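# Separate a phone from its case and set both down

## Task

Get the phone out of its case and leave the phone and the case lying apart with a gap of at least one finger's width between them. Both must stay put on their own, not held by the robot, and the grippers must release everything and pull away at the end.

## Robot and tools

Robot and frame. Two arms, left_arm and right_arm, each end in a two-finger gripper. All poses use one scene frame. Its origin sits on the table surface midway between the arms. +x runs out over the table, +z points up, and left_arm is on the +y side. The arm names say nothing about which side of a camera image an arm appears on. In each gripper's own axes, the fingers extend along +z and close along y. The reported end_effector_position is the point between the finger pads, roughly 1 cm short of the tips.

The 16-number row. Every motion command is a row of 16 numbers covering both arms, even if only one should move. The first 8 are for left_arm: x, y, z in metres, then the quaternion qw, qx, qy, qz (w first), then the opening. The last 8 are the same for right_arm. Position and quaternion are an absolute pose in the scene frame, not an offset. Opening runs from -1 (closed) to +1 (fully open, a 0.093 m gap). To hold a gripper's orientation steady, resend the identical quaternion you chose, not the slightly drifted one from the latest result. To keep an arm still, resend its full last reported pose and its current opening.

execute_actions. Argument actions is a list holding zero or one item, plus an optional pictures boolean. An empty list only returns the state. An action is {"rows": [...], "steps": n}: up to 15 rows, n at most 15 (default 15), each step 1/30 s. Each row is used for one step, and the final row repeats if rows run out. A wait is {"steps": n} with n up to 300, counted from the previous result, so your reply time is included. If any target lies more than 0.6 m from that arm's last reported position along any of its gripper's axes, the whole call is refused and nothing moves.

move. Argument target is one 16-number row of absolute poses; speed is the top path speed in m/s, 0.002 to 0.5, default 0.25, with turning capped at twice that in rad/s. Each gripper follows a straight line toward its pose; both paths finish together, lasting 0.5 to 10 s, and are cut off at 10 s. Orientation turns the shorter way. Paths ignore obstacles and the other arm. Openings are applied at the start. The result adds a move: line with the ending (done, off_target, moving, held, fault) and any limits: paced means the sent pose was clipped; held means a check blocked some steps, after which the arm may lurch faster than speed. It also gives each gripper's distance from its pose. If only one arm is named, the other arrived and is at rest.

wait. Argument seconds, 0 to 10; nothing new is sent.

zoom_image. Arguments camera (cam_head_left, cam_head_right, cam_high, cam_left_wrist, cam_right_wrist) and region [x0, y0, x1, y1] in pixels of that 504x504 image, top-left origin, region no larger than 504 by 504.

finished_scene. Argument scene is the number of the scene you are in. It cannot be undone; the result reports success and may bring a new task. Replying with no tool call ends everything.

Motion limits. Every control step, a commanded pose is clipped to within 70 mm and 16 degrees of the measured one, and inverse kinematics favours position over orientation. Joint friction can leave the gripper up to about 31 mm short, and very small commands may not move it. After an action ends, an arm only continues to its last clipped pose, so far targets need follow-up commands. Elbows never fully straighten. The printed hand position can be off, more so at long reach. Joint ranges in rad: waist -2.618 to 3.054, shoulder 0 to 3.142, elbow 0 to 3.142, wrist pitch -1.571 to 1.571, wrist yaw -1.571 to 1.571, wrist roll -2.094 to 2.094.

Reading results. The state line lists each gripper's position and quaternion. A pose unreachable line names an arm whose command the clearance check altered or blocked; HELD flags the affected steps. A Hand target line shows the pose the controller is currently driving toward. grip_measured is the gripper motor reading: +1 open, -1 closed; the pads meet near -0.94 and each millimetre of object width adds about 0.0208, with a fixed per-gripper bias of up to 0.02. To grip, send a number below the object's width reading; on a rigid flat object the reading settles at most about 0.21 under it. Keep sending that same number to keep holding. The last joint value of each arm is its opening in metres, clamped at zero. Pad force tops out near 50 to 62 N, less on parts thinner than about 5 mm.

Cameras. Calibration gives intrinsics K, distortion D and T_world_to_cam for each camera; fixed cameras may be off by up to about 2.3 degrees and 9 mm, and wrist camera poses follow the arm joint readings.

Cautions. The simulation keeps running while you think, so keep replies short. Never let a rigid object leave the table. Keep the arms from striking or pressing on each other. Approach contacts slowly and do not aim far past a surface, since both raise contact force. Avoid drops and slips. Loose objects may occasionally get nudged by something external. Holding loads heats motors: MOTOR HOT warns from 75 °C, at 90 °C that arm halts for 10 s, and at 100 °C it goes limp and falls; these stops appear as OVER-TEMPERATURE FAULT lines. Finish with both grippers open and clear of the objects.

Each tool is called after ">>>" by a JSON object that holds its "method" and its "body".

## Session

>>> {"method": "execute_actions", "body": {"actions": []}}

Scene clock: 0.00 s of 4200.00 s.
left_arm: end_effector_position=(+0.0363, +0.6186, +0.2480) grip_measured=+1.000 end_effector_quat_wxyz=(-0.102, -0.017, +0.881, +0.462) | right_arm: end_effector_position=(+0.4151, +0.0680, +0.1166) grip_measured=+0.985 end_effector_quat_wxyz=(+0.185, +0.502, +0.814, +0.226)
Joint positions: left_arm=[ 1.281  1.234  1.092 -0.532 -0.483  1.413  0.093] | right_arm=[ 0.688  1.986  1.604 -0.64   0.238  1.805  0.092]
Joint velocities: left_arm=[-0.027 -0.002  0.007 -0.007  0.081  0.051  0.   ] | right_arm=[-0.022  0.022 -0.012 -0.037 -0.007  0.007 -0.   ]
Motor temperatures (°C, as the motors report them): left_arm=[26 33 30 26 23 25] | right_arm=[26 30 26 34 23 26]
Hand target (left_arm): +0.036, +0.619, +0.248; -0.102, -0.017, +0.881, +0.462
Hand target (right_arm): +0.415, +0.068, +0.117; +0.185, +0.502, +0.814, +0.226
camera_calibration (this result's frames):
cam_left_wrist: T_world_to_cam=[[-0.0585506, -0.582536, -0.810693, 0.563032], [-0.807783, -0.449514, 0.381346, 0.257176], [-0.586566, 0.677192, -0.444243, -0.207337], [0, 0, 0, 1]] pos_world=[0.119092, 0.583998, 0.266265]
cam_right_wrist: T_world_to_cam=[[-0.727599, -0.412052, -0.548464, 0.390402], [-0.623266, 0.731089, 0.277576, 0.214806], [0.2866, 0.543803, -0.788758, 0.0229709], [0, 0, 0, 1]] pos_world=[0.411354, -0.00866833, 0.172615]

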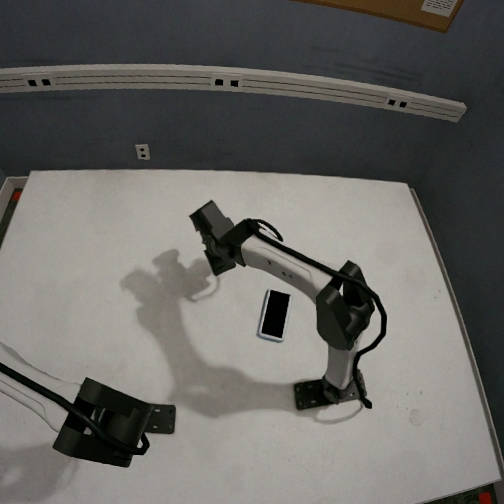

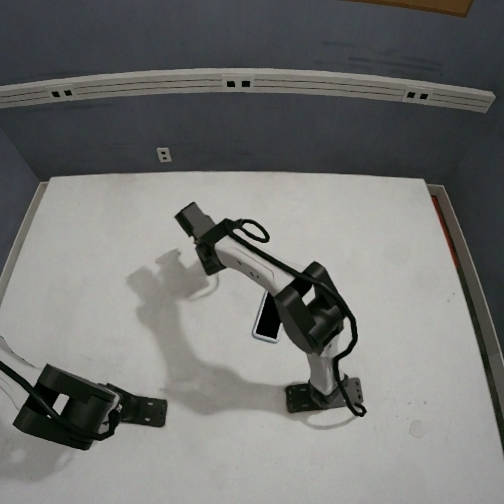

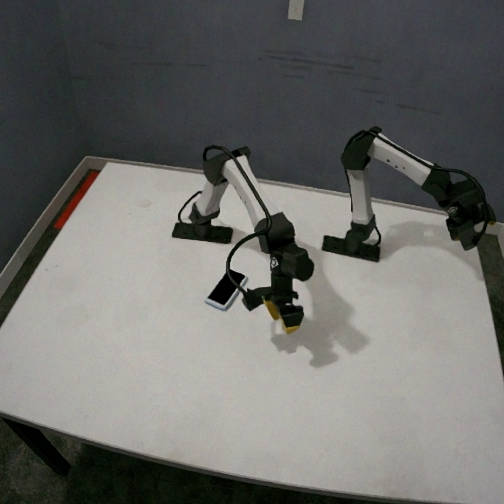

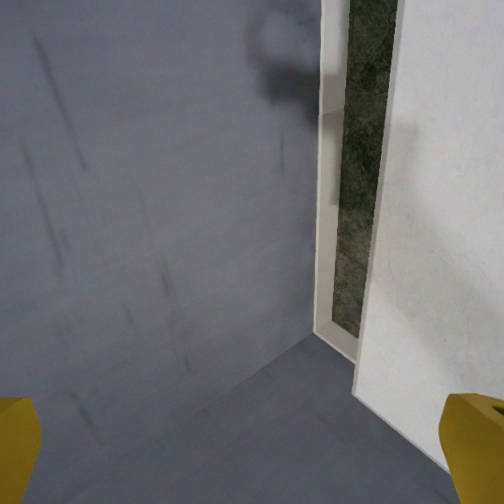

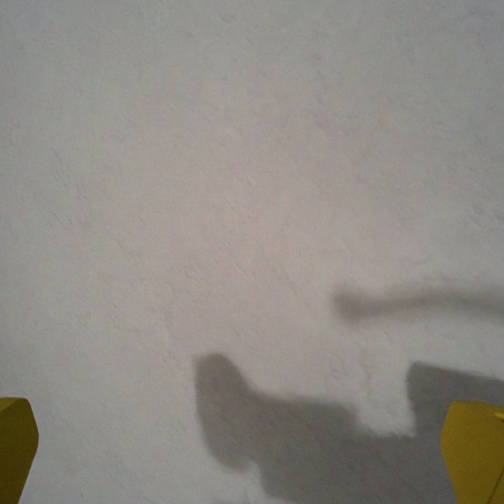

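>>> {"method": "zoom_image", "body": {"camera": "cam_head_left", "region": [235, 275, 315, 355]}}

>>> {"method": "zoom_image", "body": {"camera": "cam_high", "region": [190, 255, 270, 325]}}

Region (235, 275, 315, 355) of cam_head_left's 504x504 image, scaled by 6.300, with more detail than that image has.

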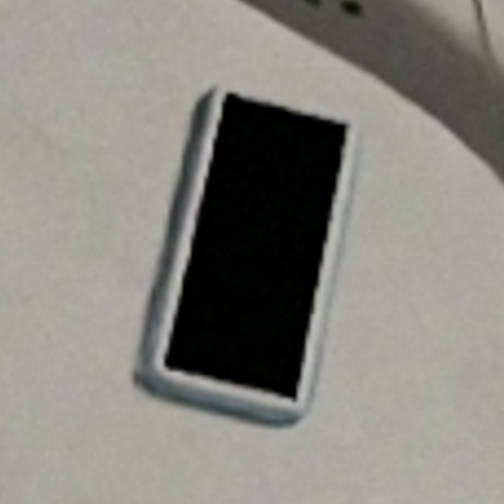

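Region (190, 255, 270, 325) of cam_high's 504x504 image, scaled by 6.300, with more detail than that image has; it fills the top 441 rows of this view, and the rest is white.

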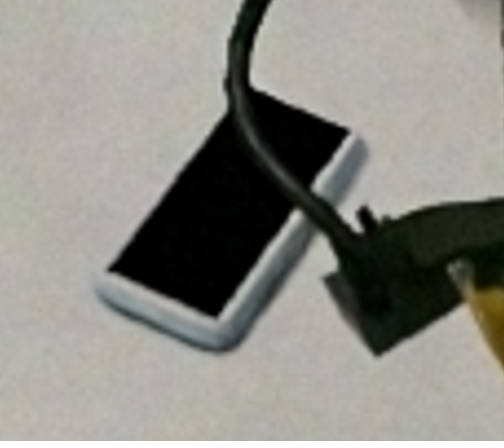

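>>> {"method": "move", "body": {"target": [0.34, 0.22, 0.14, 0, 0.141, 0.990, 0, 1, 0.11, -0.47, 0.16, 0.366, 0.453, 0.785, -0.211, 1], "speed": 0.3}}

Scene clock: 64.23 s of 4200.00 s.
left_arm: end_effector_position=(+0.3460, +0.2294, +0.1364) grip_measured=+1.000 end_effector_quat_wxyz=(+0.021, +0.150, +0.989, -0.006) | right_arm: end_effector_position=(+0.1107, -0.4732, +0.1614) grip_measured=+0.985 end_effector_quat_wxyz=(+0.368, +0.451, +0.784, -0.218)
Joint positions: left_arm=[ 0.001  1.88   1.694 -1.344  0.015  0.234  0.093] | right_arm=[-1.477  0.633  0.581 -0.664 -0.261 -0.234  0.092]
Joint velocities: left_arm=[-0.007 -0.002  0.002  0.037  0.007  0.022  0.   ] | right_arm=[ 0.002 -0.007  0.002  0.051  0.007 -0.022 -0.   ]
Motor temperatures (°C, as the motors report them): left_arm=[26 34 38 31 23 25] | right_arm=[26 45 34 35 23 26]
Hand target (left_arm): +0.352, +0.225, +0.136; +0.025, +0.150, +0.988, -0.009
Hand target (right_arm): +0.110, -0.476, +0.161; +0.366, +0.450, +0.785, -0.217
Off the commanded pose (left_arm): 0.012 m, 3 deg.
Off the commanded pose (right_arm): 0.004 m, 1 deg.
After step 90, 57.97 s passed at rest.
move: off_target (left_arm); limits=paced
camera_calibration (this result's frames):
cam_left_wrist: T_world_to_cam=[[-0.292838, -0.956009, 0.0171175, 0.317775], [-0.883123, 0.277288, 0.378425, 0.234759], [-0.366524, 0.0957004, -0.925474, 0.311229], [0, 0, 0, 1]] pos_world=[0.414451, 0.208916, 0.193756]
cam_right_wrist: T_world_to_cam=[[-0.86238, -0.505525, 0.0272855, -0.151813], [-0.466973, 0.773483, -0.428556, 0.525006], [0.195541, -0.38232, -0.903103, 0.0301224], [0, 0, 0, 1]] pos_world=[0.108353, -0.471312, 0.256341]

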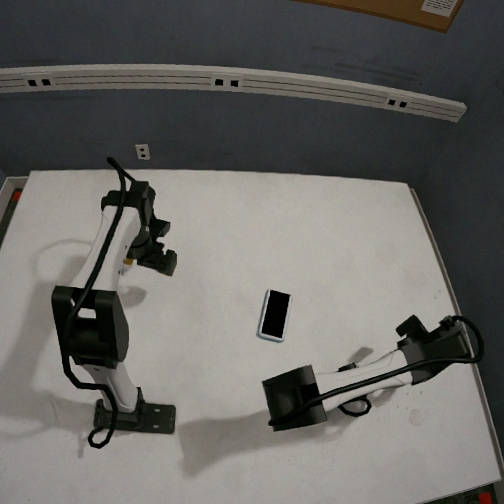

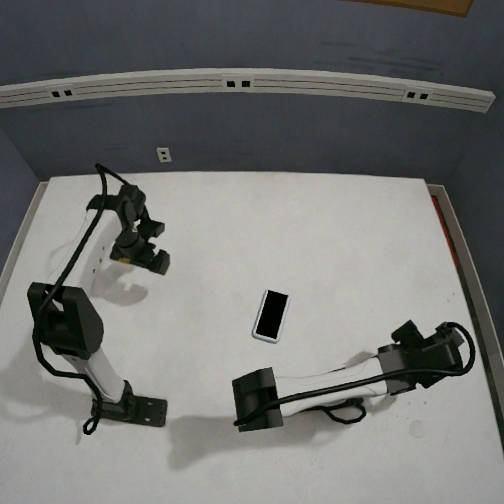

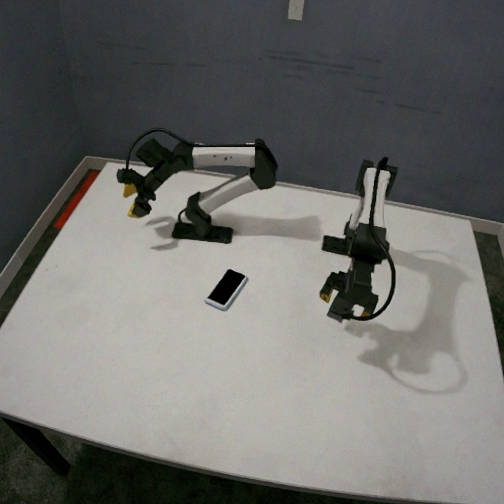

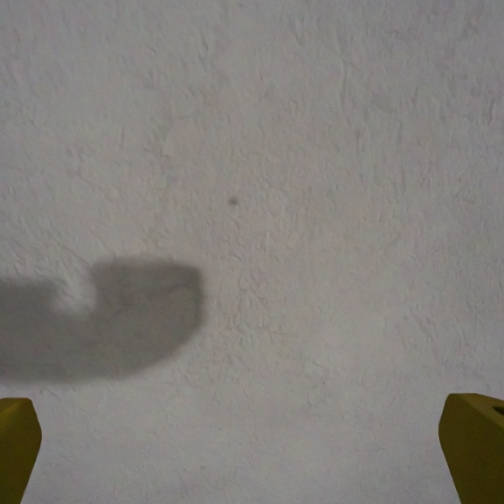

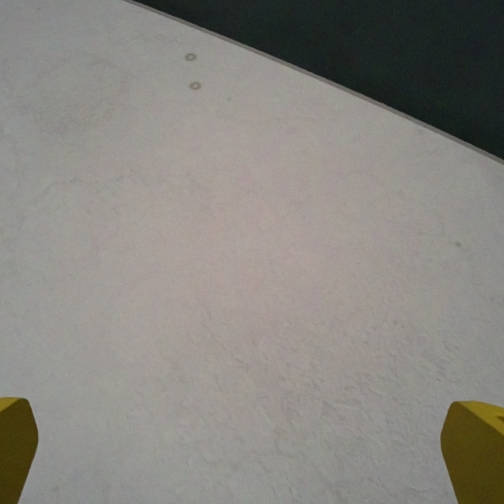

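>>> {"method": "move", "body": {"target": [0.261, -0.118, 0.095, 0, 0.141, 0.990, 0, 1, 0.1107, -0.4732, 0.1614, 0.368, 0.451, 0.784, -0.218, 1], "speed": 0.2}}

Scene clock: 73.97 s of 4200.00 s.
left_arm: end_effector_position=(+0.2667, -0.1246, +0.1042) grip_measured=+1.000 end_effector_quat_wxyz=(+0.012, +0.145, +0.989, -0.026) | right_arm: end_effector_position=(+0.1111, -0.4730, +0.1614) grip_measured=+0.985 end_effector_quat_wxyz=(+0.368, +0.450, +0.784, -0.217)
Joint positions: left_arm=[-0.859  2.396  2.371 -1.492  0.02  -0.636  0.093] | right_arm=[-1.477  0.633  0.581 -0.664 -0.264 -0.236  0.092]
Joint velocities: left_arm=[-0.017 -0.012 -0.002 -0.066  0.007  0.022  0.   ] | right_arm=[ 0.007 -0.007 -0.007 -0.007 -0.037 -0.037 -0.   ]
Motor temperatures (°C, as the motors report them): left_arm=[26 35 39 30 23 25] | right_arm=[26 42 35 36 23 26]
Hand target (left_arm): +0.266, -0.124, +0.097; +0.001, +0.141, +0.990, -0.018
Hand target (right_arm): +0.111, -0.473, +0.161; +0.368, +0.451, +0.784, -0.218
Off the commanded pose (left_arm): 0.013 m, 3 deg.
Off the commanded pose (right_arm): 0.000 m, 0 deg.
After step 90, 4.17 s passed at rest.
move: off_target (left_arm)
camera_calibration (this result's frames):
cam_left_wrist: T_world_to_cam=[[-0.283551, -0.9571, 0.0596539, -0.0503002], [-0.876377, 0.283886, 0.389065, 0.272948], [-0.389309, 0.0580406, -0.919277, 0.286981], [0, 0, 0, 1]] pos_world=[0.336667, -0.142285, 0.160621]
cam_right_wrist: T_world_to_cam=[[-0.860759, -0.508291, 0.0271172, -0.152838], [-0.469273, 0.771792, -0.429092, 0.524649], [0.197175, -0.38207, -0.902854, 0.030069], [0, 0, 0, 1]] pos_world=[0.108718, -0.471118, 0.256415]

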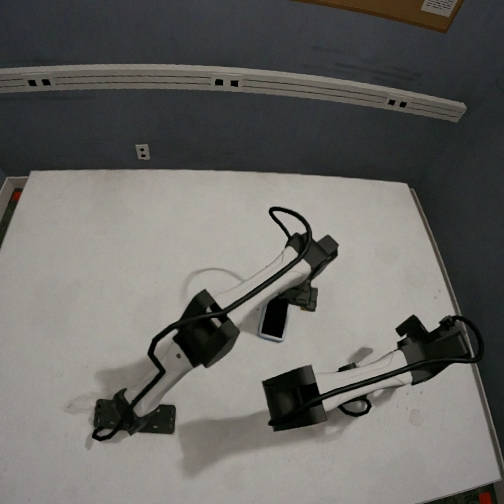

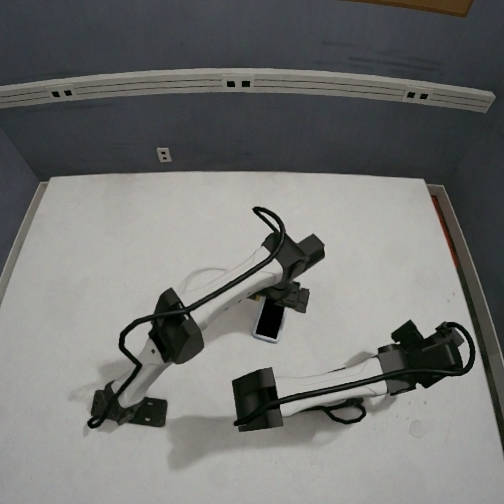

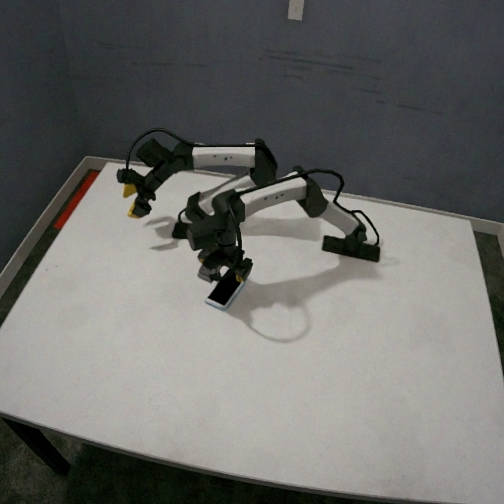

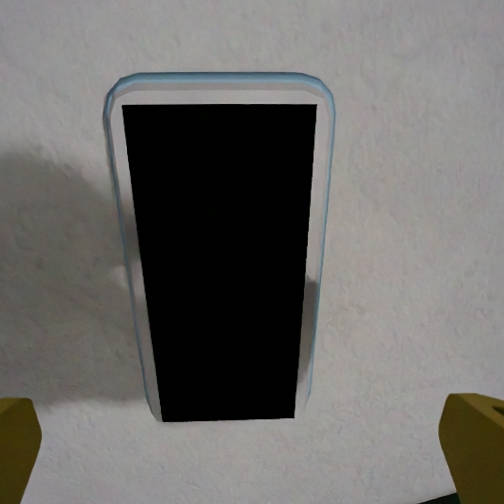

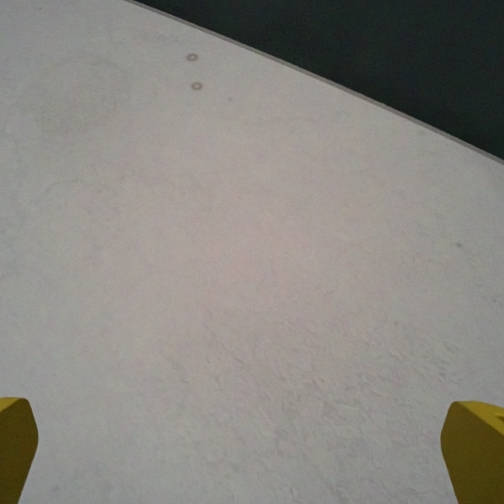

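>>> {"method": "move", "body": {"target": [0.253, -0.112, 0.046, 0, 0.143, 0.990, 0, 0.8, 0.1107, -0.4732, 0.1614, 0.368, 0.451, 0.784, -0.218, 1], "speed": 0.05}}

Scene clock: 105.80 s of 4200.00 s.
left_arm: end_effector_position=(+0.2599, -0.1123, +0.0480) grip_measured=+0.803 end_effector_quat_wxyz=(-0.002, +0.139, +0.990, -0.003) | right_arm: end_effector_position=(+0.1111, -0.4730, +0.1614) grip_measured=+0.985 end_effector_quat_wxyz=(+0.368, +0.450, +0.784, -0.217)
Joint positions: left_arm=[-0.859  2.358  2.081 -1.292  0.008 -0.647  0.084] | right_arm=[-1.477  0.633  0.581 -0.664 -0.264 -0.236  0.092]
Joint velocities: left_arm=[-0.002 -0.027  0.002  0.037 -0.037  0.051 -0.001] | right_arm=[ 0.002  0.012  0.017 -0.022 -0.022  0.022 -0.   ]
Motor temperatures (°C, as the motors report them): left_arm=[26 44 40 28 23 25] | right_arm=[26 36 37 38 23 26]
Hand target (left_arm): +0.254, -0.113, +0.045; -0.001, +0.144, +0.990, -0.000
Hand target (right_arm): +0.111, -0.473, +0.161; +0.368, +0.451, +0.784, -0.218
Off the commanded pose (left_arm): 0.007 m, 1 deg.
Off the commanded pose (right_arm): 0.000 m, 0 deg.
After step 90, 27.17 s passed at rest.
move: done
camera_calibration (this result's frames):
cam_left_wrist: T_world_to_cam=[[-0.27175, -0.96217, 0.0195297, -0.0388383], [-0.870364, 0.254379, 0.421613, 0.278899], [-0.410631, 0.0975754, -0.906566, 0.241326], [0, 0, 0, 1]] pos_world=[0.331285, -0.131863, 0.101949]
cam_right_wrist: T_world_to_cam=[[-0.860759, -0.508291, 0.0271172, -0.152838], [-0.469273, 0.771792, -0.429092, 0.524649], [0.197175, -0.38207, -0.902854, 0.030069], [0, 0, 0, 1]] pos_world=[0.108718, -0.471118, 0.256415]

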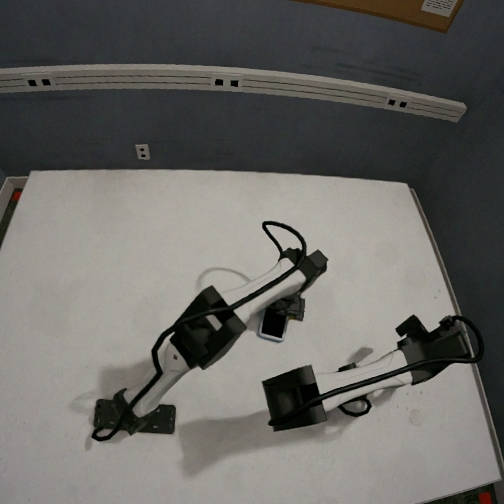

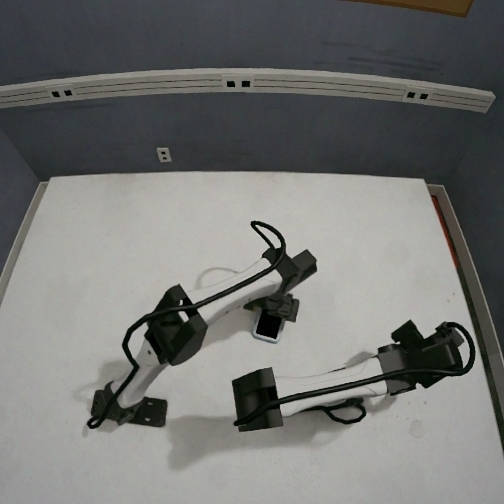

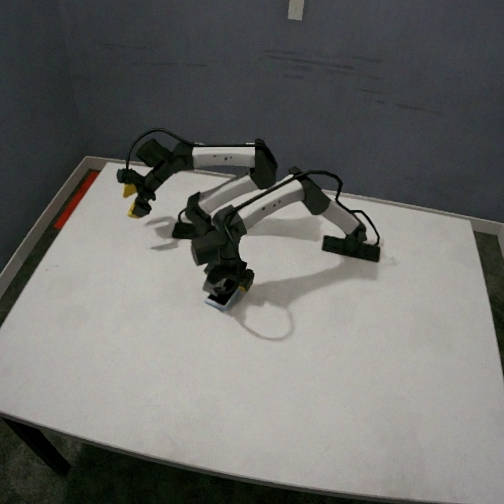

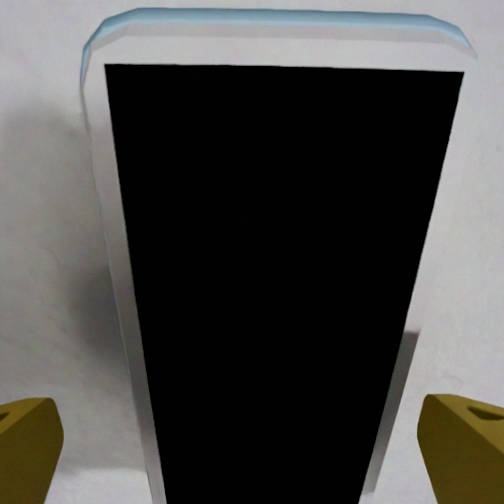

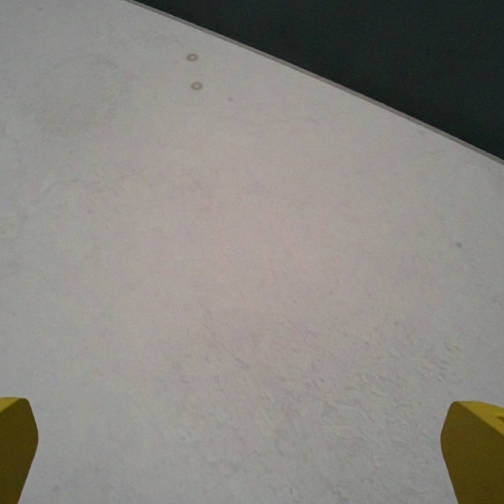

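>>> {"method": "move", "body": {"target": [0.2482, -0.1161, 0.033, 0, 0.143, 0.990, 0, 0.9, 0.1107, -0.4732, 0.1614, 0.368, 0.451, 0.784, -0.218, 1], "speed": 0.02}}

Scene clock: 144.30 s of 4200.00 s.
left_arm: end_effector_position=(+0.2536, -0.1167, +0.0369) grip_measured=+0.897 end_effector_quat_wxyz=(-0.001, +0.140, +0.990, -0.004) | right_arm: end_effector_position=(+0.1111, -0.4730, +0.1614) grip_measured=+0.985 end_effector_quat_wxyz=(+0.368, +0.450, +0.784, -0.217)
Joint positions: left_arm=[-0.876  2.358  2.036 -1.245  0.008 -0.661  0.088] | right_arm=[-1.477  0.633  0.581 -0.664 -0.264 -0.236  0.092]
Joint velocities: left_arm=[-0.007 -0.002  0.002  0.022 -0.051 -0.007 -0.001] | right_arm=[-0.002  0.012 -0.012 -0.066  0.022 -0.007 -0.   ]
Motor temperatures (°C, as the motors report them): left_arm=[26 54 36 28 23 25] | right_arm=[26 33 39 38 23 26]
Hand target (left_arm): +0.248, -0.117, +0.033; -0.001, +0.143, +0.990, -0.000
Hand target (right_arm): +0.111, -0.473, +0.161; +0.368, +0.451, +0.784, -0.218
Off the commanded pose (left_arm): 0.007 m, 1 deg.
Off the commanded pose (right_arm): 0.000 m, 0 deg.
After step 90, 34.30 s passed at rest.
move: done
camera_calibration (this result's frames):
cam_left_wrist: T_world_to_cam=[[-0.274354, -0.961403, 0.0208204, -0.0438502], [-0.870437, 0.257482, 0.419574, 0.279703], [-0.408741, 0.0969892, -0.907482, 0.228614], [0, 0, 0, 1]] pos_world=[0.324877, -0.136349, 0.0910198]
cam_right_wrist: T_world_to_cam=[[-0.860759, -0.508291, 0.0271172, -0.152838], [-0.469273, 0.771792, -0.429092, 0.524649], [0.197175, -0.38207, -0.902854, 0.030069], [0, 0, 0, 1]] pos_world=[0.108718, -0.471118, 0.256415]

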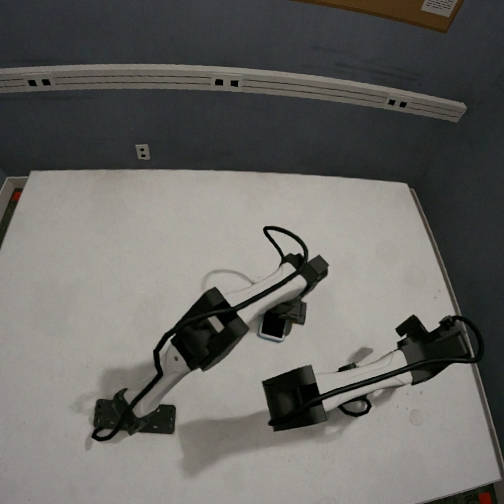

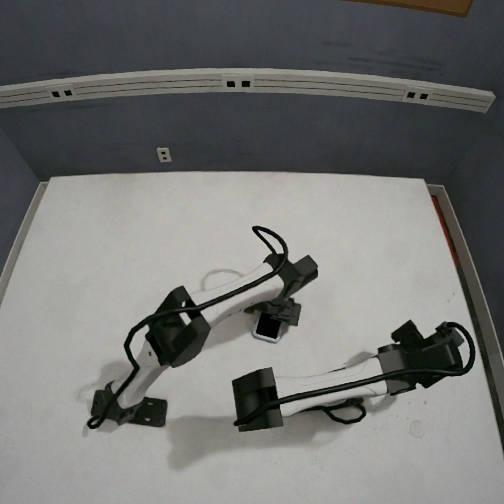

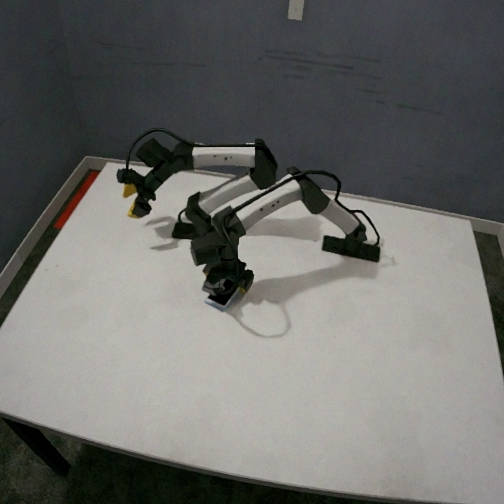

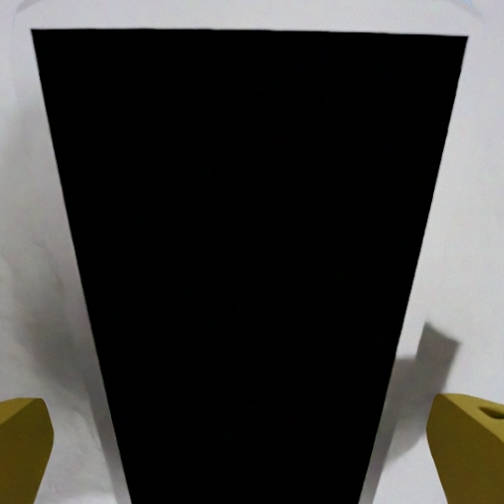

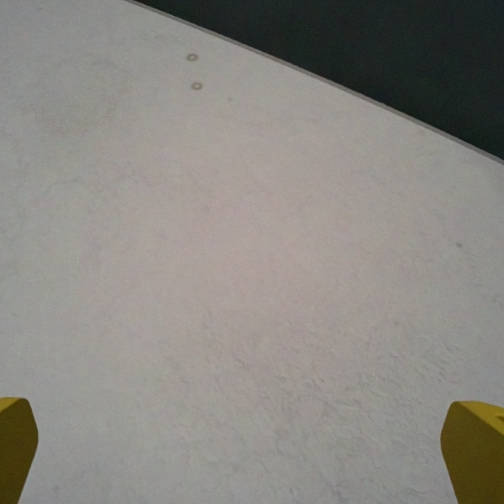

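>>> {"method": "execute_actions", "body": {"actions": [{"rows": [[0.2482, -0.1161, 0.032, 0, 0.143, 0.990, 0, 0.85, 0.1107, -0.4732, 0.1614, 0.368, 0.451, 0.784, -0.218, 1],[0.2482, -0.1161, 0.031, 0, 0.143, 0.990, 0, 0.8, 0.1107, -0.4732, 0.1614, 0.368, 0.451, 0.784, -0.218, 1],[0.2482, -0.1161, 0.030, 0, 0.143, 0.990, 0, 0.75, 0.1107, -0.4732, 0.1614, 0.368, 0.451, 0.784, -0.218, 1],[0.2482, -0.1161, 0.029, 0, 0.143, 0.990, 0, 0.7, 0.1107, -0.4732, 0.1614, 0.368, 0.451, 0.784, -0.218, 1],[0.2482, -0.1161, 0.029, 0, 0.143, 0.990, 0, 0.66, 0.1107, -0.4732, 0.1614, 0.368, 0.451, 0.784, -0.218, 1],[0.2482, -0.1161, 0.029, 0, 0.143, 0.990, 0, 0.62, 0.1107, -0.4732, 0.1614, 0.368, 0.451, 0.784, -0.218, 1]], "steps": 15}]}}

Scene clock: 155.03 s of 4200.00 s.
left_arm: end_effector_position=(+0.2540, -0.1171, +0.0340) grip_measured=+0.623 end_effector_quat_wxyz=(+0.000, +0.140, +0.990, -0.006) | right_arm: end_effector_position=(+0.1111, -0.4730, +0.1614) grip_measured=+0.985 end_effector_quat_wxyz=(+0.368, +0.450, +0.784, -0.217)
Joint positions: left_arm=[-0.876  2.356  2.022 -1.228  0.007 -0.662  0.075] | right_arm=[-1.477  0.633  0.581 -0.664 -0.264 -0.236  0.092]
Joint velocities: left_arm=[ 0.017  0.002 -0.002 -0.066 -0.022  0.007  0.001] | right_arm=[-0.002  0.002  0.007  0.007 -0.022  0.022 -0.   ]
Motor temperatures (°C, as the motors report them): left_arm=[26 56 36 28 23 25] | right_arm=[26 32 39 39 23 26]
Hand target (left_arm): +0.248, -0.116, +0.029; -0.001, +0.143, +0.990, +0.000
Hand target (right_arm): +0.111, -0.473, +0.161; +0.368, +0.451, +0.784, -0.218
Off the commanded pose (left_arm): 0.008 m, 1 deg.
Off the commanded pose (right_arm): 0.000 m, 0 deg.
Steps of this call (steps 1 to 90: nothing new was sent; then 7.23 s passed at rest; steps 91 to 105: all 15 steps of this action). Readings (end_effector_position):
91: left_arm (+0.2541, -0.1174, +0.0369) | right_arm (+0.1111, -0.4730, +0.1614)
92: left_arm (+0.2543, -0.1175, +0.0369) | right_arm (+0.1111, -0.4730, +0.1614)
94: left_arm (+0.2546, -0.1179, +0.0364) | right_arm (+0.1111, -0.4730, +0.1614)
98: left_arm (+0.2538, -0.1169, +0.0341) | right_arm (+0.1111, -0.4730, +0.1614)
105: the state above
camera_calibration (this result's frames):
cam_left_wrist: T_world_to_cam=[[-0.273318, -0.96164, 0.0233452, -0.0444958], [-0.871981, 0.257936, 0.416075, 0.281982], [-0.406136, 0.0933642, -0.909031, 0.225124], [0, 0, 0, 1]] pos_world=[0.325152, -0.136541, 0.0883577]
cam_right_wrist: T_world_to_cam=[[-0.860759, -0.508291, 0.0271172, -0.152838], [-0.469273, 0.771792, -0.429092, 0.524649], [0.197175, -0.38207, -0.902854, 0.030069], [0, 0, 0, 1]] pos_world=[0.108718, -0.471118, 0.256415]

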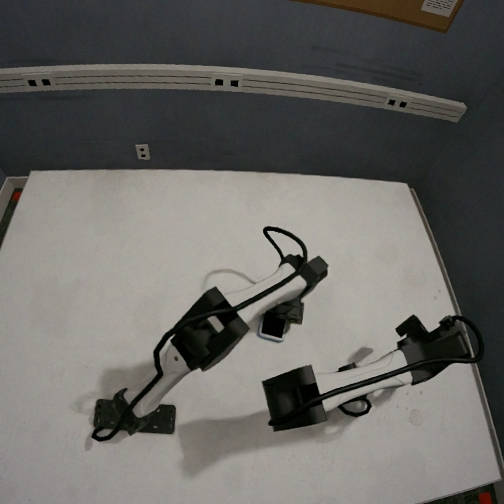

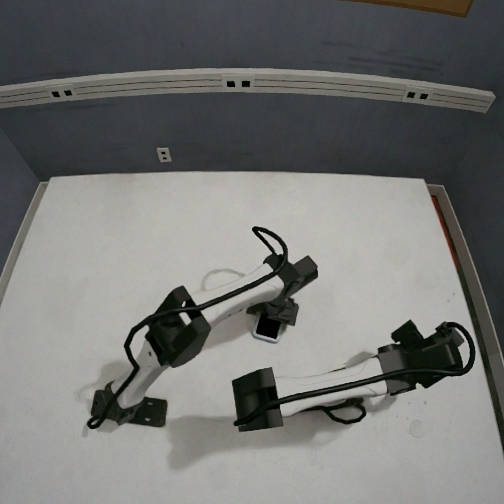

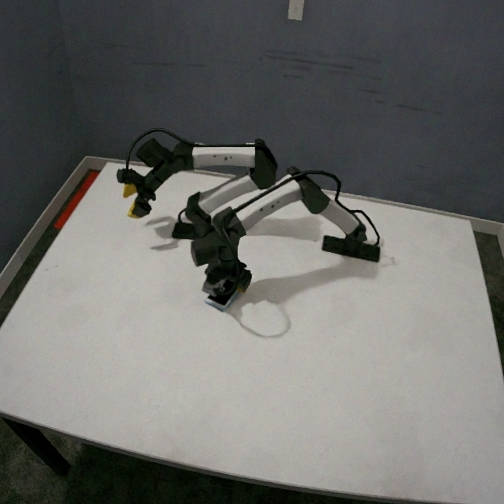

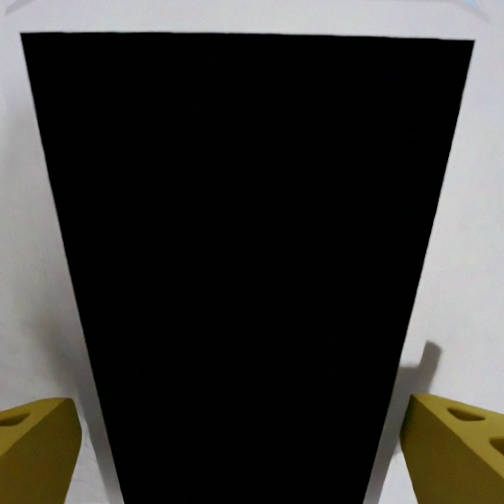

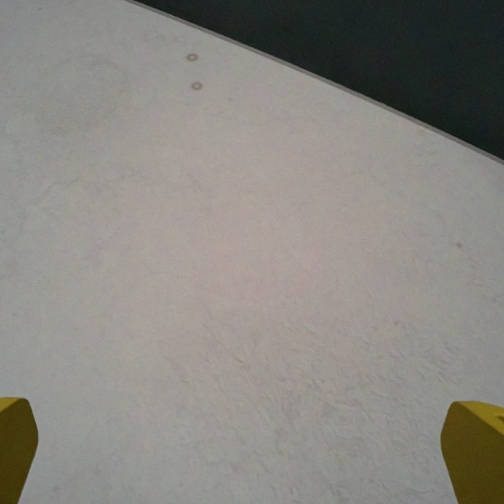

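>>> {"method": "execute_actions", "body": {"actions": [{"rows": [[0.2482, -0.1161, 0.029, 0, 0.143, 0.990, 0, 0.58, 0.1107, -0.4732, 0.1614, 0.368, 0.451, 0.784, -0.218, 1],[0.2482, -0.1161, 0.029, 0, 0.143, 0.990, 0, 0.55, 0.1107, -0.4732, 0.1614, 0.368, 0.451, 0.784, -0.218, 1],[0.2482, -0.1161, 0.029, 0, 0.143, 0.990, 0, 0.53, 0.1107, -0.4732, 0.1614, 0.368, 0.451, 0.784, -0.218, 1],[0.2482, -0.1161, 0.029, 0, 0.143, 0.990, 0, 0.51, 0.1107, -0.4732, 0.1614, 0.368, 0.451, 0.784, -0.218, 1],[0.2482, -0.1161, 0.029, 0, 0.143, 0.990, 0, 0.49, 0.1107, -0.4732, 0.1614, 0.368, 0.451, 0.784, -0.218, 1],[0.2482, -0.1161, 0.029, 0, 0.143, 0.990, 0, 0.47, 0.1107, -0.4732, 0.1614, 0.368, 0.451, 0.784, -0.218, 1],[0.2482, -0.1161, 0.029, 0, 0.143, 0.990, 0, 0.45, 0.1107, -0.4732, 0.1614, 0.368, 0.451, 0.784, -0.218, 1],[0.2482, -0.1161, 0.029, 0, 0.143, 0.990, 0, 0.43, 0.1107, -0.4732, 0.1614, 0.368, 0.451, 0.784, -0.218, 1],[0.2482, -0.1161, 0.029, 0, 0.143, 0.990, 0, 0.41, 0.1107, -0.4732, 0.1614, 0.368, 0.451, 0.784, -0.218, 1],[0.2482, -0.1161, 0.029, 0, 0.143, 0.990, 0, 0.39, 0.1107, -0.4732, 0.1614, 0.368, 0.451, 0.784, -0.218, 1],[0.2482, -0.1161, 0.029, 0, 0.143, 0.990, 0, 0.37, 0.1107, -0.4732, 0.1614, 0.368, 0.451, 0.784, -0.218, 1]], "steps": 15}]}}

Scene clock: 165.40 s of 4200.00 s.
left_arm: end_effector_position=(+0.2538, -0.1180, +0.0340) grip_measured=+0.387 end_effector_quat_wxyz=(+0.001, +0.140, +0.990, -0.006) | right_arm: end_effector_position=(+0.1111, -0.4730, +0.1614) grip_measured=+0.985 end_effector_quat_wxyz=(+0.368, +0.450, +0.784, -0.217)
Joint positions: left_arm=[-0.877  2.356  2.022 -1.225  0.007 -0.662  0.064] | right_arm=[-1.477  0.633  0.581 -0.664 -0.264 -0.236  0.092]
Joint velocities: left_arm=[-0.012 -0.002 -0.017 -0.081 -0.037 -0.081 -0.   ] | right_arm=[-0.007  0.007 -0.007  0.037 -0.051  0.037 -0.002]
Motor temperatures (°C, as the motors report them): left_arm=[26 57 35 28 23 25] | right_arm=[26 32 39 39 23 26]
Hand target (left_arm): +0.248, -0.116, +0.029; -0.000, +0.143, +0.990, +0.000
Hand target (right_arm): +0.111, -0.473, +0.161; +0.368, +0.451, +0.784, -0.218
Off the commanded pose (left_arm): 0.008 m, 1 deg.
Off the commanded pose (right_arm): 0.000 m, 0 deg.
Steps of this call (steps 1 to 90: nothing new was sent; then 6.87 s passed at rest; steps 91 to 105: all 15 steps of this action). Readings (end_effector_position):
91: left_arm (+0.2540, -0.1171, +0.0340) | right_arm (+0.1111, -0.4730, +0.1614)
92: left_arm (+0.2539, -0.1176, +0.0340) | right_arm (+0.1111, -0.4730, +0.1614)
94: left_arm (+0.2538, -0.1180, +0.0340) | right_arm (+0.1111, -0.4730, +0.1614)
98: left_arm (+0.2538, -0.1180, +0.0340) | right_arm (+0.1111, -0.4730, +0.1614)
105: the state above
camera_calibration (this result's frames):
cam_left_wrist: T_world_to_cam=[[-0.27445, -0.961282, 0.0247598, -0.0451078], [-0.872241, 0.259703, 0.414428, 0.282319], [-0.404812, 0.0921434, -0.909745, 0.224654], [0, 0, 0, 1]] pos_world=[0.324813, -0.137381, 0.0884941]
cam_right_wrist: T_world_to_cam=[[-0.860759, -0.508291, 0.0271172, -0.152838], [-0.469273, 0.771792, -0.429092, 0.524649], [0.197175, -0.38207, -0.902854, 0.030069], [0, 0, 0, 1]] pos_world=[0.108718, -0.471118, 0.256415]

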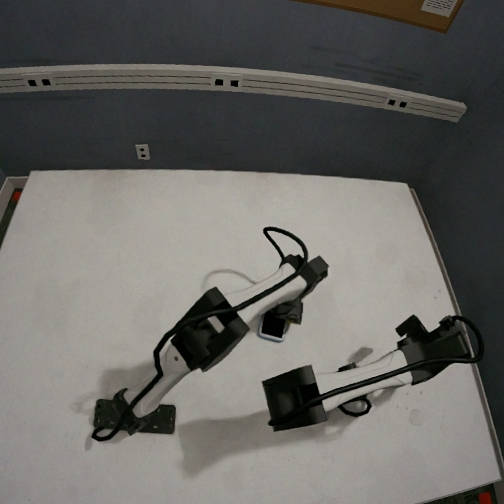

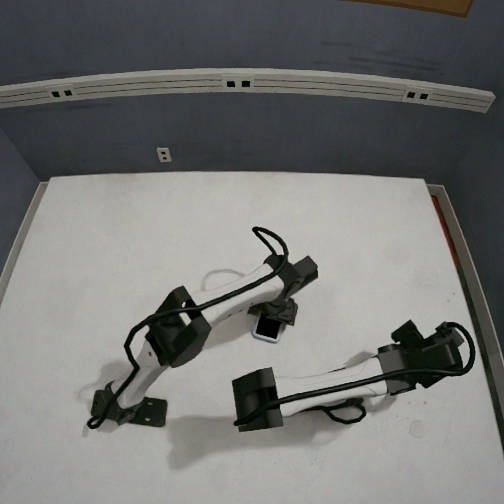

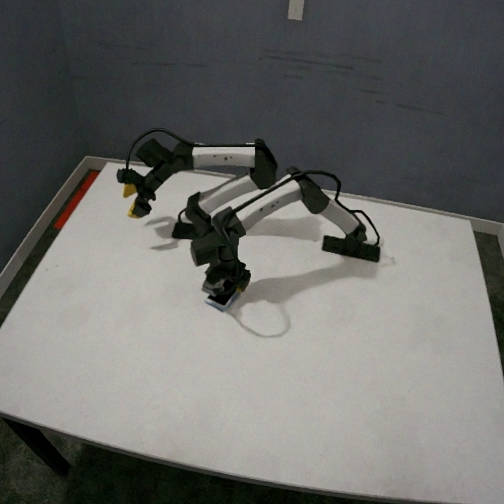

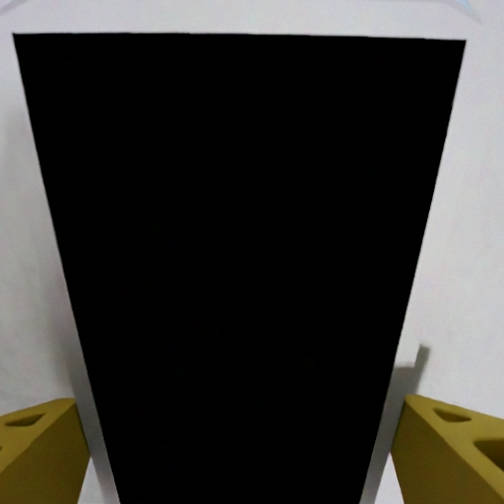

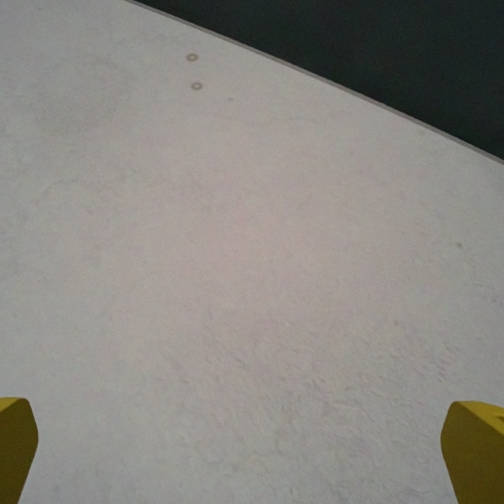

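>>> {"method": "move", "body": {"target": [0.2482, -0.1161, 0.068, 0, 0.143, 0.990, 0, 0.37, 0.1107, -0.4732, 0.1614, 0.368, 0.451, 0.784, -0.218, 1], "speed": 0.035}}

Scene clock: 169.80 s of 4200.00 s.
left_arm: end_effector_position=(+0.2492, -0.1114, +0.0511) grip_measured=+0.387 end_effector_quat_wxyz=(-0.012, +0.140, +0.990, +0.007) | right_arm: end_effector_position=(+0.1111, -0.4730, +0.1614) grip_measured=+0.985 end_effector_quat_wxyz=(+0.368, +0.450, +0.784, -0.217)
Joint positions: left_arm=[-0.877  2.356  2.089 -1.33   0.007 -0.662  0.064] | right_arm=[-1.477  0.633  0.581 -0.664 -0.264 -0.236  0.092]
Joint velocities: left_arm=[-0.002 -0.002  0.002 -0.007  0.022 -0.007 -0.   ] | right_arm=[ 0.007 -0.002 -0.012  0.022  0.022 -0.037 -0.001]
Motor temperatures (°C, as the motors report them): left_arm=[26 57 35 28 23 25] | right_arm=[26 31 40 39 23 26]
Hand target (left_arm): +0.248, -0.115, +0.068; +0.000, +0.143, +0.990, -0.001
Hand target (right_arm): +0.111, -0.473, +0.161; +0.368, +0.451, +0.784, -0.218
Off the commanded pose (left_arm): 0.018 m, 2 deg.
Off the commanded pose (right_arm): 0.000 m, 0 deg.
After step 90, 0.03 s passed at rest.
move: off_target (left_arm)
camera_calibration (this result's frames):
cam_left_wrist: T_world_to_cam=[[-0.274181, -0.961678, 0.00105738, -0.0393697], [-0.863128, 0.246568, 0.440697, 0.264444], [-0.424069, 0.119918, -0.897655, 0.244986], [0, 0, 0, 1]] pos_world=[0.321346, -0.132443, 0.103415]
cam_right_wrist: T_world_to_cam=[[-0.860759, -0.508291, 0.0271172, -0.152838], [-0.469273, 0.771792, -0.429092, 0.524649], [0.197175, -0.38207, -0.902854, 0.030069], [0, 0, 0, 1]] pos_world=[0.108718, -0.471118, 0.256415]

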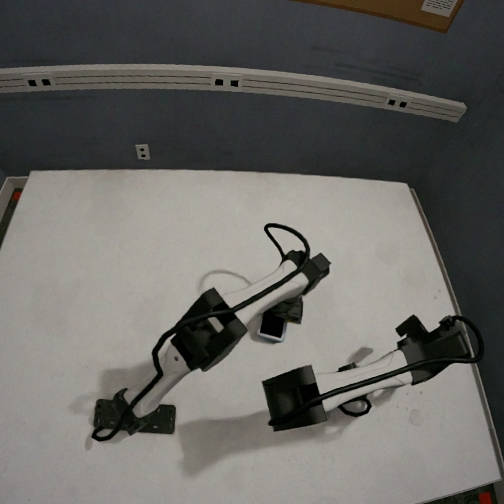

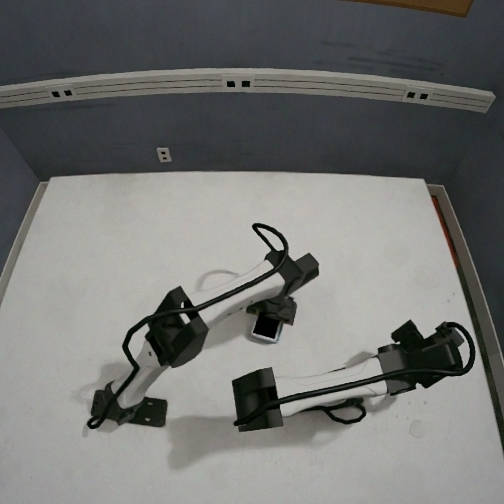

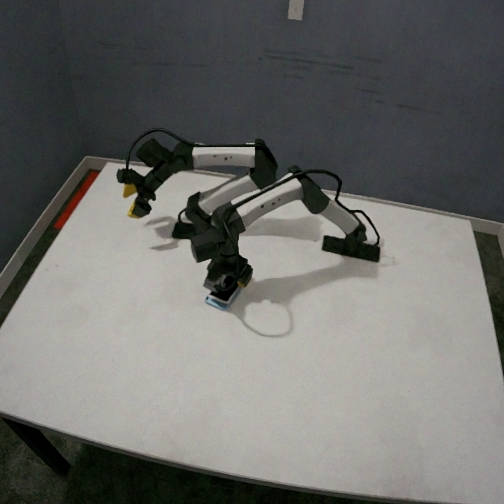

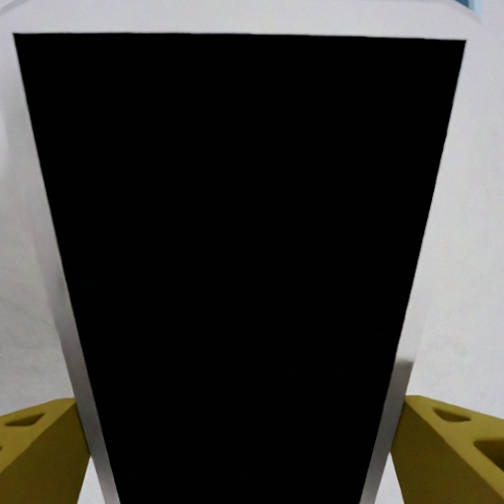

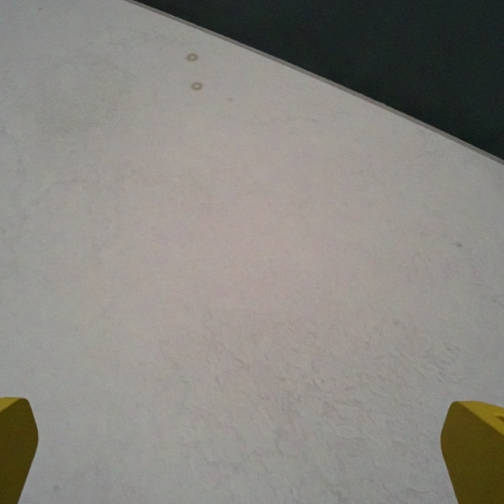

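>>> {"method": "move", "body": {"target": [0.32, 0.0, 0.065, 0, 0.143, 0.990, 0, 0.37, 0.1107, -0.4732, 0.1614, 0.368, 0.451, 0.784, -0.218, 1], "speed": 0.08}}

Scene clock: 176.93 s of 4200.00 s.
left_arm: end_effector_position=(+0.3196, -0.0012, +0.0636) grip_measured=+0.387 end_effector_quat_wxyz=(-0.002, +0.141, +0.990, +0.006) | right_arm: end_effector_position=(+0.1111, -0.4730, +0.1614) grip_measured=+0.985 end_effector_quat_wxyz=(+0.368, +0.450, +0.784, -0.217)
Joint positions: left_arm=[-0.591  2.189  1.859 -1.25  -0.009 -0.375  0.064] | right_arm=[-1.477  0.633  0.581 -0.664 -0.264 -0.236  0.092]
Joint velocities: left_arm=[-0.007  0.012 -0.002 -0.037  0.007  0.007  0.001] | right_arm=[-0.017 -0.017 -0.002  0.022  0.007 -0.037  0.   ]
Motor temperatures (°C, as the motors report them): left_arm=[26 58 36 27 23 25] | right_arm=[26 31 40 39 23 26]
Hand target (left_arm): +0.319, +0.003, +0.065; +0.001, +0.143, +0.990, +0.006
Hand target (right_arm): +0.111, -0.473, +0.161; +0.368, +0.451, +0.784, -0.218
Off the commanded pose (left_arm): 0.002 m, 1 deg.
Off the commanded pose (right_arm): 0.000 m, 0 deg.
After step 90, 2.13 s passed at rest.
move: done
camera_calibration (this result's frames):
cam_left_wrist: T_world_to_cam=[[-0.275537, -0.96129, 0.0000549563, 0.0864832], [-0.871092, 0.249707, 0.422901, 0.296218], [-0.406544, 0.116477, -0.906176, 0.267826], [0, 0, 0, 1]] pos_world=[0.390746, -0.022028, 0.117422]
cam_right_wrist: T_world_to_cam=[[-0.860759, -0.508291, 0.0271172, -0.152838], [-0.469273, 0.771792, -0.429092, 0.524649], [0.197175, -0.38207, -0.902854, 0.030069], [0, 0, 0, 1]] pos_world=[0.108718, -0.471118, 0.256415]

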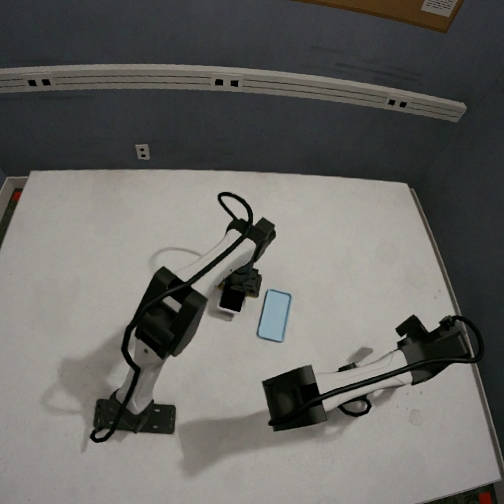

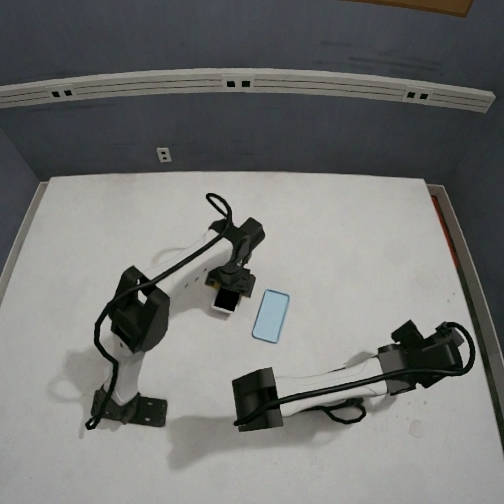

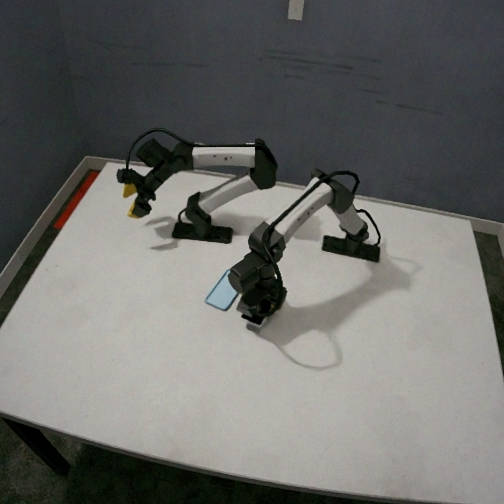

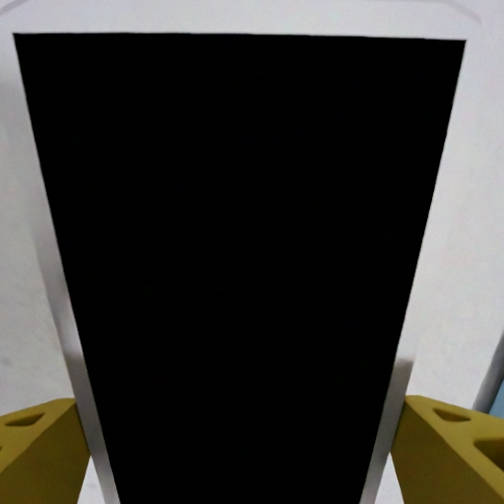

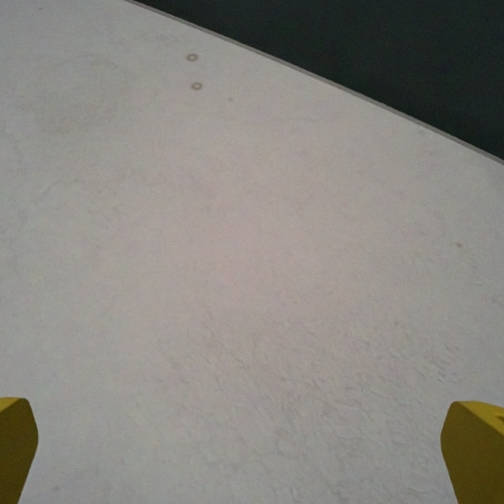

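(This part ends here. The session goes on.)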